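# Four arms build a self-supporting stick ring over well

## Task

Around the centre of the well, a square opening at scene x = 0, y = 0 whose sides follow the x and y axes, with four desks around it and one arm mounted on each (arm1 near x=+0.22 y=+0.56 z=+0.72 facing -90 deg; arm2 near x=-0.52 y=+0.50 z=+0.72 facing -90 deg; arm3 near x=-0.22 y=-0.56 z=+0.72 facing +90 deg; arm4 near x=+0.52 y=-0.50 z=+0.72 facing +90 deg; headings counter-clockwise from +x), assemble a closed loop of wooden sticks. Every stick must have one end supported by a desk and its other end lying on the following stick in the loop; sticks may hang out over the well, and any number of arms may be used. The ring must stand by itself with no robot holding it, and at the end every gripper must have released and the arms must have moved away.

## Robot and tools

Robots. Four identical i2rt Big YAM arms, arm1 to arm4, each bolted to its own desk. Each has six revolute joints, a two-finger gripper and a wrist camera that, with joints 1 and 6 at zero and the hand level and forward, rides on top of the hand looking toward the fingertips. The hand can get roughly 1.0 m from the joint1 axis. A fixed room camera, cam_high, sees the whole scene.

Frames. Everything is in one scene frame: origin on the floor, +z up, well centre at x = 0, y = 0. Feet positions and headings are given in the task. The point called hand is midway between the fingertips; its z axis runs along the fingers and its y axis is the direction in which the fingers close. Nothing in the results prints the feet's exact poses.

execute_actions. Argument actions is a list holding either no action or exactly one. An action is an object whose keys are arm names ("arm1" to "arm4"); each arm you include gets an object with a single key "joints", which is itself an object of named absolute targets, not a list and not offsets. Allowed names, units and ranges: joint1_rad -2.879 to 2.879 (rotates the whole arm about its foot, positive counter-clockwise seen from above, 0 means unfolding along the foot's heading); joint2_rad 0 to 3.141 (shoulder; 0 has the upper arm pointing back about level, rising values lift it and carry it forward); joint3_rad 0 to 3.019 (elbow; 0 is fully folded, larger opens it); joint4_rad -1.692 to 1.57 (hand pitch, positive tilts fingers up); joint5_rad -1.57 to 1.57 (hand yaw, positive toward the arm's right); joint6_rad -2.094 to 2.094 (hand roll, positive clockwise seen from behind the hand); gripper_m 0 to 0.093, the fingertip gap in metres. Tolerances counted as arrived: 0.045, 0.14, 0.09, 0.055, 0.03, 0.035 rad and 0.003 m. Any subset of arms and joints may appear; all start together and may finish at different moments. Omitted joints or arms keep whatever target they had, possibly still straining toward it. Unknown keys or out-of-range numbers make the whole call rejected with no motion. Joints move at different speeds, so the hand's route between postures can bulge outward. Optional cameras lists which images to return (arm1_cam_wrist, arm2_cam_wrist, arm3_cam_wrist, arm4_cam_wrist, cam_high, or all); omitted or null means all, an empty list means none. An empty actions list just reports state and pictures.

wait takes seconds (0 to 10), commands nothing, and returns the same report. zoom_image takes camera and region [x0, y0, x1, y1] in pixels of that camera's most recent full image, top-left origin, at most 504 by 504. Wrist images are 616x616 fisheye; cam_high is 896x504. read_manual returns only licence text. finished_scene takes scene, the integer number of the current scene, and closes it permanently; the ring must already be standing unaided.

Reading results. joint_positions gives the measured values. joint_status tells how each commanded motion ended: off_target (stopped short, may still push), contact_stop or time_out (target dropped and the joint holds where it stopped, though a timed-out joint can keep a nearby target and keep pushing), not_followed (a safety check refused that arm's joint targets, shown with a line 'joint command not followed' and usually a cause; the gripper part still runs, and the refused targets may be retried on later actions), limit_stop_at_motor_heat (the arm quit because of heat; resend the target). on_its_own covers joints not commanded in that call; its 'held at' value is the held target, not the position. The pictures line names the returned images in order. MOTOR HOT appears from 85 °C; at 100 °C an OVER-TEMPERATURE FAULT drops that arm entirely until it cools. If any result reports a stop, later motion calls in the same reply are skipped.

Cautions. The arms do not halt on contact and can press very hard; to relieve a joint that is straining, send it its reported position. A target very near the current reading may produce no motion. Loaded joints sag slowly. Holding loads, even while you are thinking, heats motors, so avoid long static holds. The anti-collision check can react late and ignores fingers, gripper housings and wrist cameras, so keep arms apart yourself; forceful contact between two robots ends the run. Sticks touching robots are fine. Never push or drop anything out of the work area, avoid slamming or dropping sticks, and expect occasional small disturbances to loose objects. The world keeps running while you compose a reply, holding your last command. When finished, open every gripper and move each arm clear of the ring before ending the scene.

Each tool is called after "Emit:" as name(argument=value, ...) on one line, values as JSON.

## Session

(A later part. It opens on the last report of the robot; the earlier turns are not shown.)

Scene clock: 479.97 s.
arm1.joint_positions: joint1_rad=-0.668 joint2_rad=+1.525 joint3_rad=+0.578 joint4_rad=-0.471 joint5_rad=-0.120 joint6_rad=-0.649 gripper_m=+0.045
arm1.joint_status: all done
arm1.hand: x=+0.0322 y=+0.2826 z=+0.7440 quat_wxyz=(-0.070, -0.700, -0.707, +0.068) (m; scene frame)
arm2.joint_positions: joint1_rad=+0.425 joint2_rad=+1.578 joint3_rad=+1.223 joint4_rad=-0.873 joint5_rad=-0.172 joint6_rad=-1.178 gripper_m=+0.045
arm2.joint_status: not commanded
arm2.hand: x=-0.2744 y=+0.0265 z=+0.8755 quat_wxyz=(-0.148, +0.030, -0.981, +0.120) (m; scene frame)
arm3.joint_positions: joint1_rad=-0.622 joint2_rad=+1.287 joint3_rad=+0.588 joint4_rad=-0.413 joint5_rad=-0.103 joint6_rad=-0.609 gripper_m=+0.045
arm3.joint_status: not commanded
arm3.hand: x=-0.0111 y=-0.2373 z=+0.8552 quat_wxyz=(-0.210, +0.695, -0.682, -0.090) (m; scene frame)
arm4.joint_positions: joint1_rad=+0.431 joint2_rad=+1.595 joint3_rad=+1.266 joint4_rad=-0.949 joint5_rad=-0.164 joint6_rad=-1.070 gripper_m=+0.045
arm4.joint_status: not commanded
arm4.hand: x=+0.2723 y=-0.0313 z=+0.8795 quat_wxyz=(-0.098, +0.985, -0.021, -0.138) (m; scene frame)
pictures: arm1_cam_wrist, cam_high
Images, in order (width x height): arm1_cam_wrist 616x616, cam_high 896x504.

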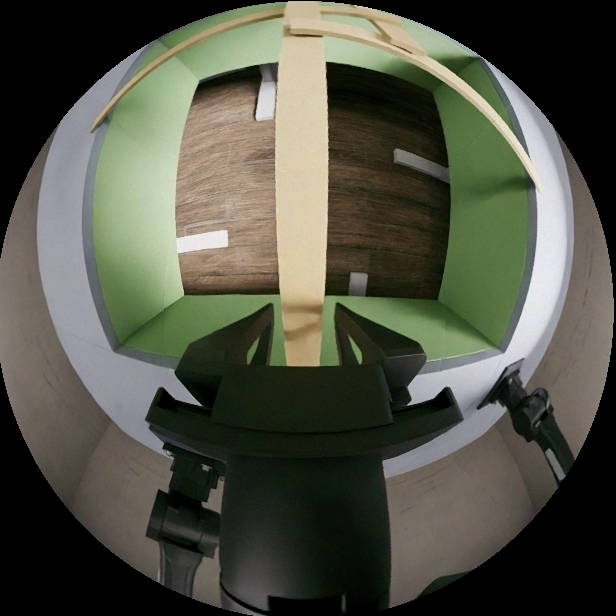

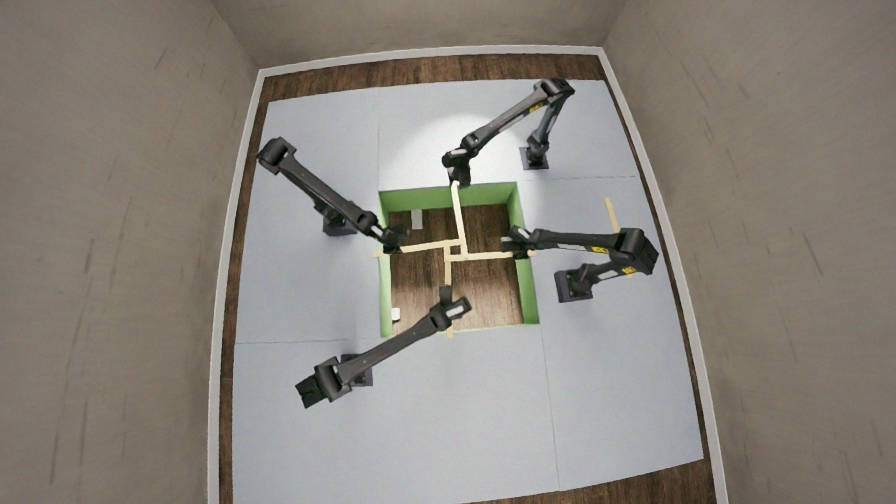

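Emit:
execute_actions(actions=[{"arm1":{"joints":{"gripper_m":0.07,"joint2_rad":1.0}},"arm2":{"joints":{"joint2_rad":1.1}},"arm3":{"joints":{"joint2_rad":0.9}},"arm4":{"joints":{"joint2_rad":1.1}}}], cameras=["cam_high"])

Emit:
zoom_image(camera="cam_high", region=[360,170,560,350])

Scene clock: 489.17 s.
arm1.joint_positions: joint1_rad=-0.668 joint2_rad=+0.999 joint3_rad=+0.578 joint4_rad=-0.471 joint5_rad=-0.120 joint6_rad=-0.649 gripper_m=+0.070
arm1.joint_status: all done
arm1.hand: x=+0.0058 y=+0.2482 z=+0.9232 quat_wxyz=(-0.102, -0.651, -0.680, +0.322) (m; scene frame)
arm2.joint_positions: joint1_rad=+0.425 joint2_rad=+1.087 joint3_rad=+1.223 joint4_rad=-0.873 joint5_rad=-0.172 joint6_rad=-1.178 gripper_m=+0.045
arm2.joint_status: all done
arm2.hand: x=-0.3038 y=+0.0872 z=+1.1142 quat_wxyz=(-0.235, +0.048, -0.910, +0.337) (m; scene frame)
arm3.joint_positions: joint1_rad=-0.622 joint2_rad=+0.890 joint3_rad=+0.588 joint4_rad=-0.413 joint5_rad=-0.103 joint6_rad=-0.609 gripper_m=+0.045
arm3.joint_status: all done
arm3.hand: x=-0.0075 y=-0.2333 z=+1.0009 quat_wxyz=(-0.396, +0.657, -0.630, -0.120) (m; scene frame)
arm4.joint_positions: joint1_rad=+0.431 joint2_rad=+1.106 joint3_rad=+1.266 joint4_rad=-0.949 joint5_rad=-0.164 joint6_rad=-1.070 gripper_m=+0.045
arm4.joint_status: all done
arm4.hand: x=+0.3012 y=-0.0964 z=+1.1159 quat_wxyz=(-0.309, +0.920, +0.001, -0.239) (m; scene frame)
pictures: cam_high
Images, in order (width x height): cam_high 896x504.

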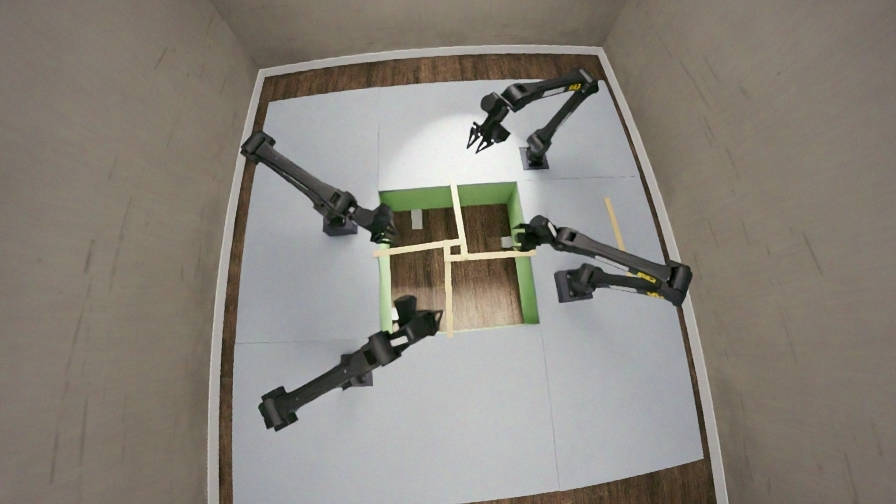

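Region (360, 170, 560, 350) of cam_high's 896x504 image, scaled by 2.520, with more detail than that image has; it fills the top 454 rows of this view, and the rest is white.

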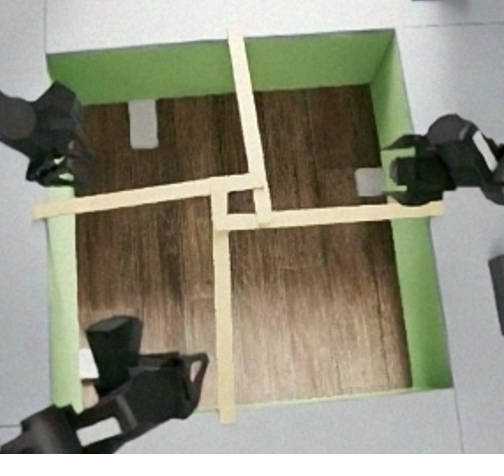

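Emit:
finished_scene(scene=1)

The scene is finished: the task was done.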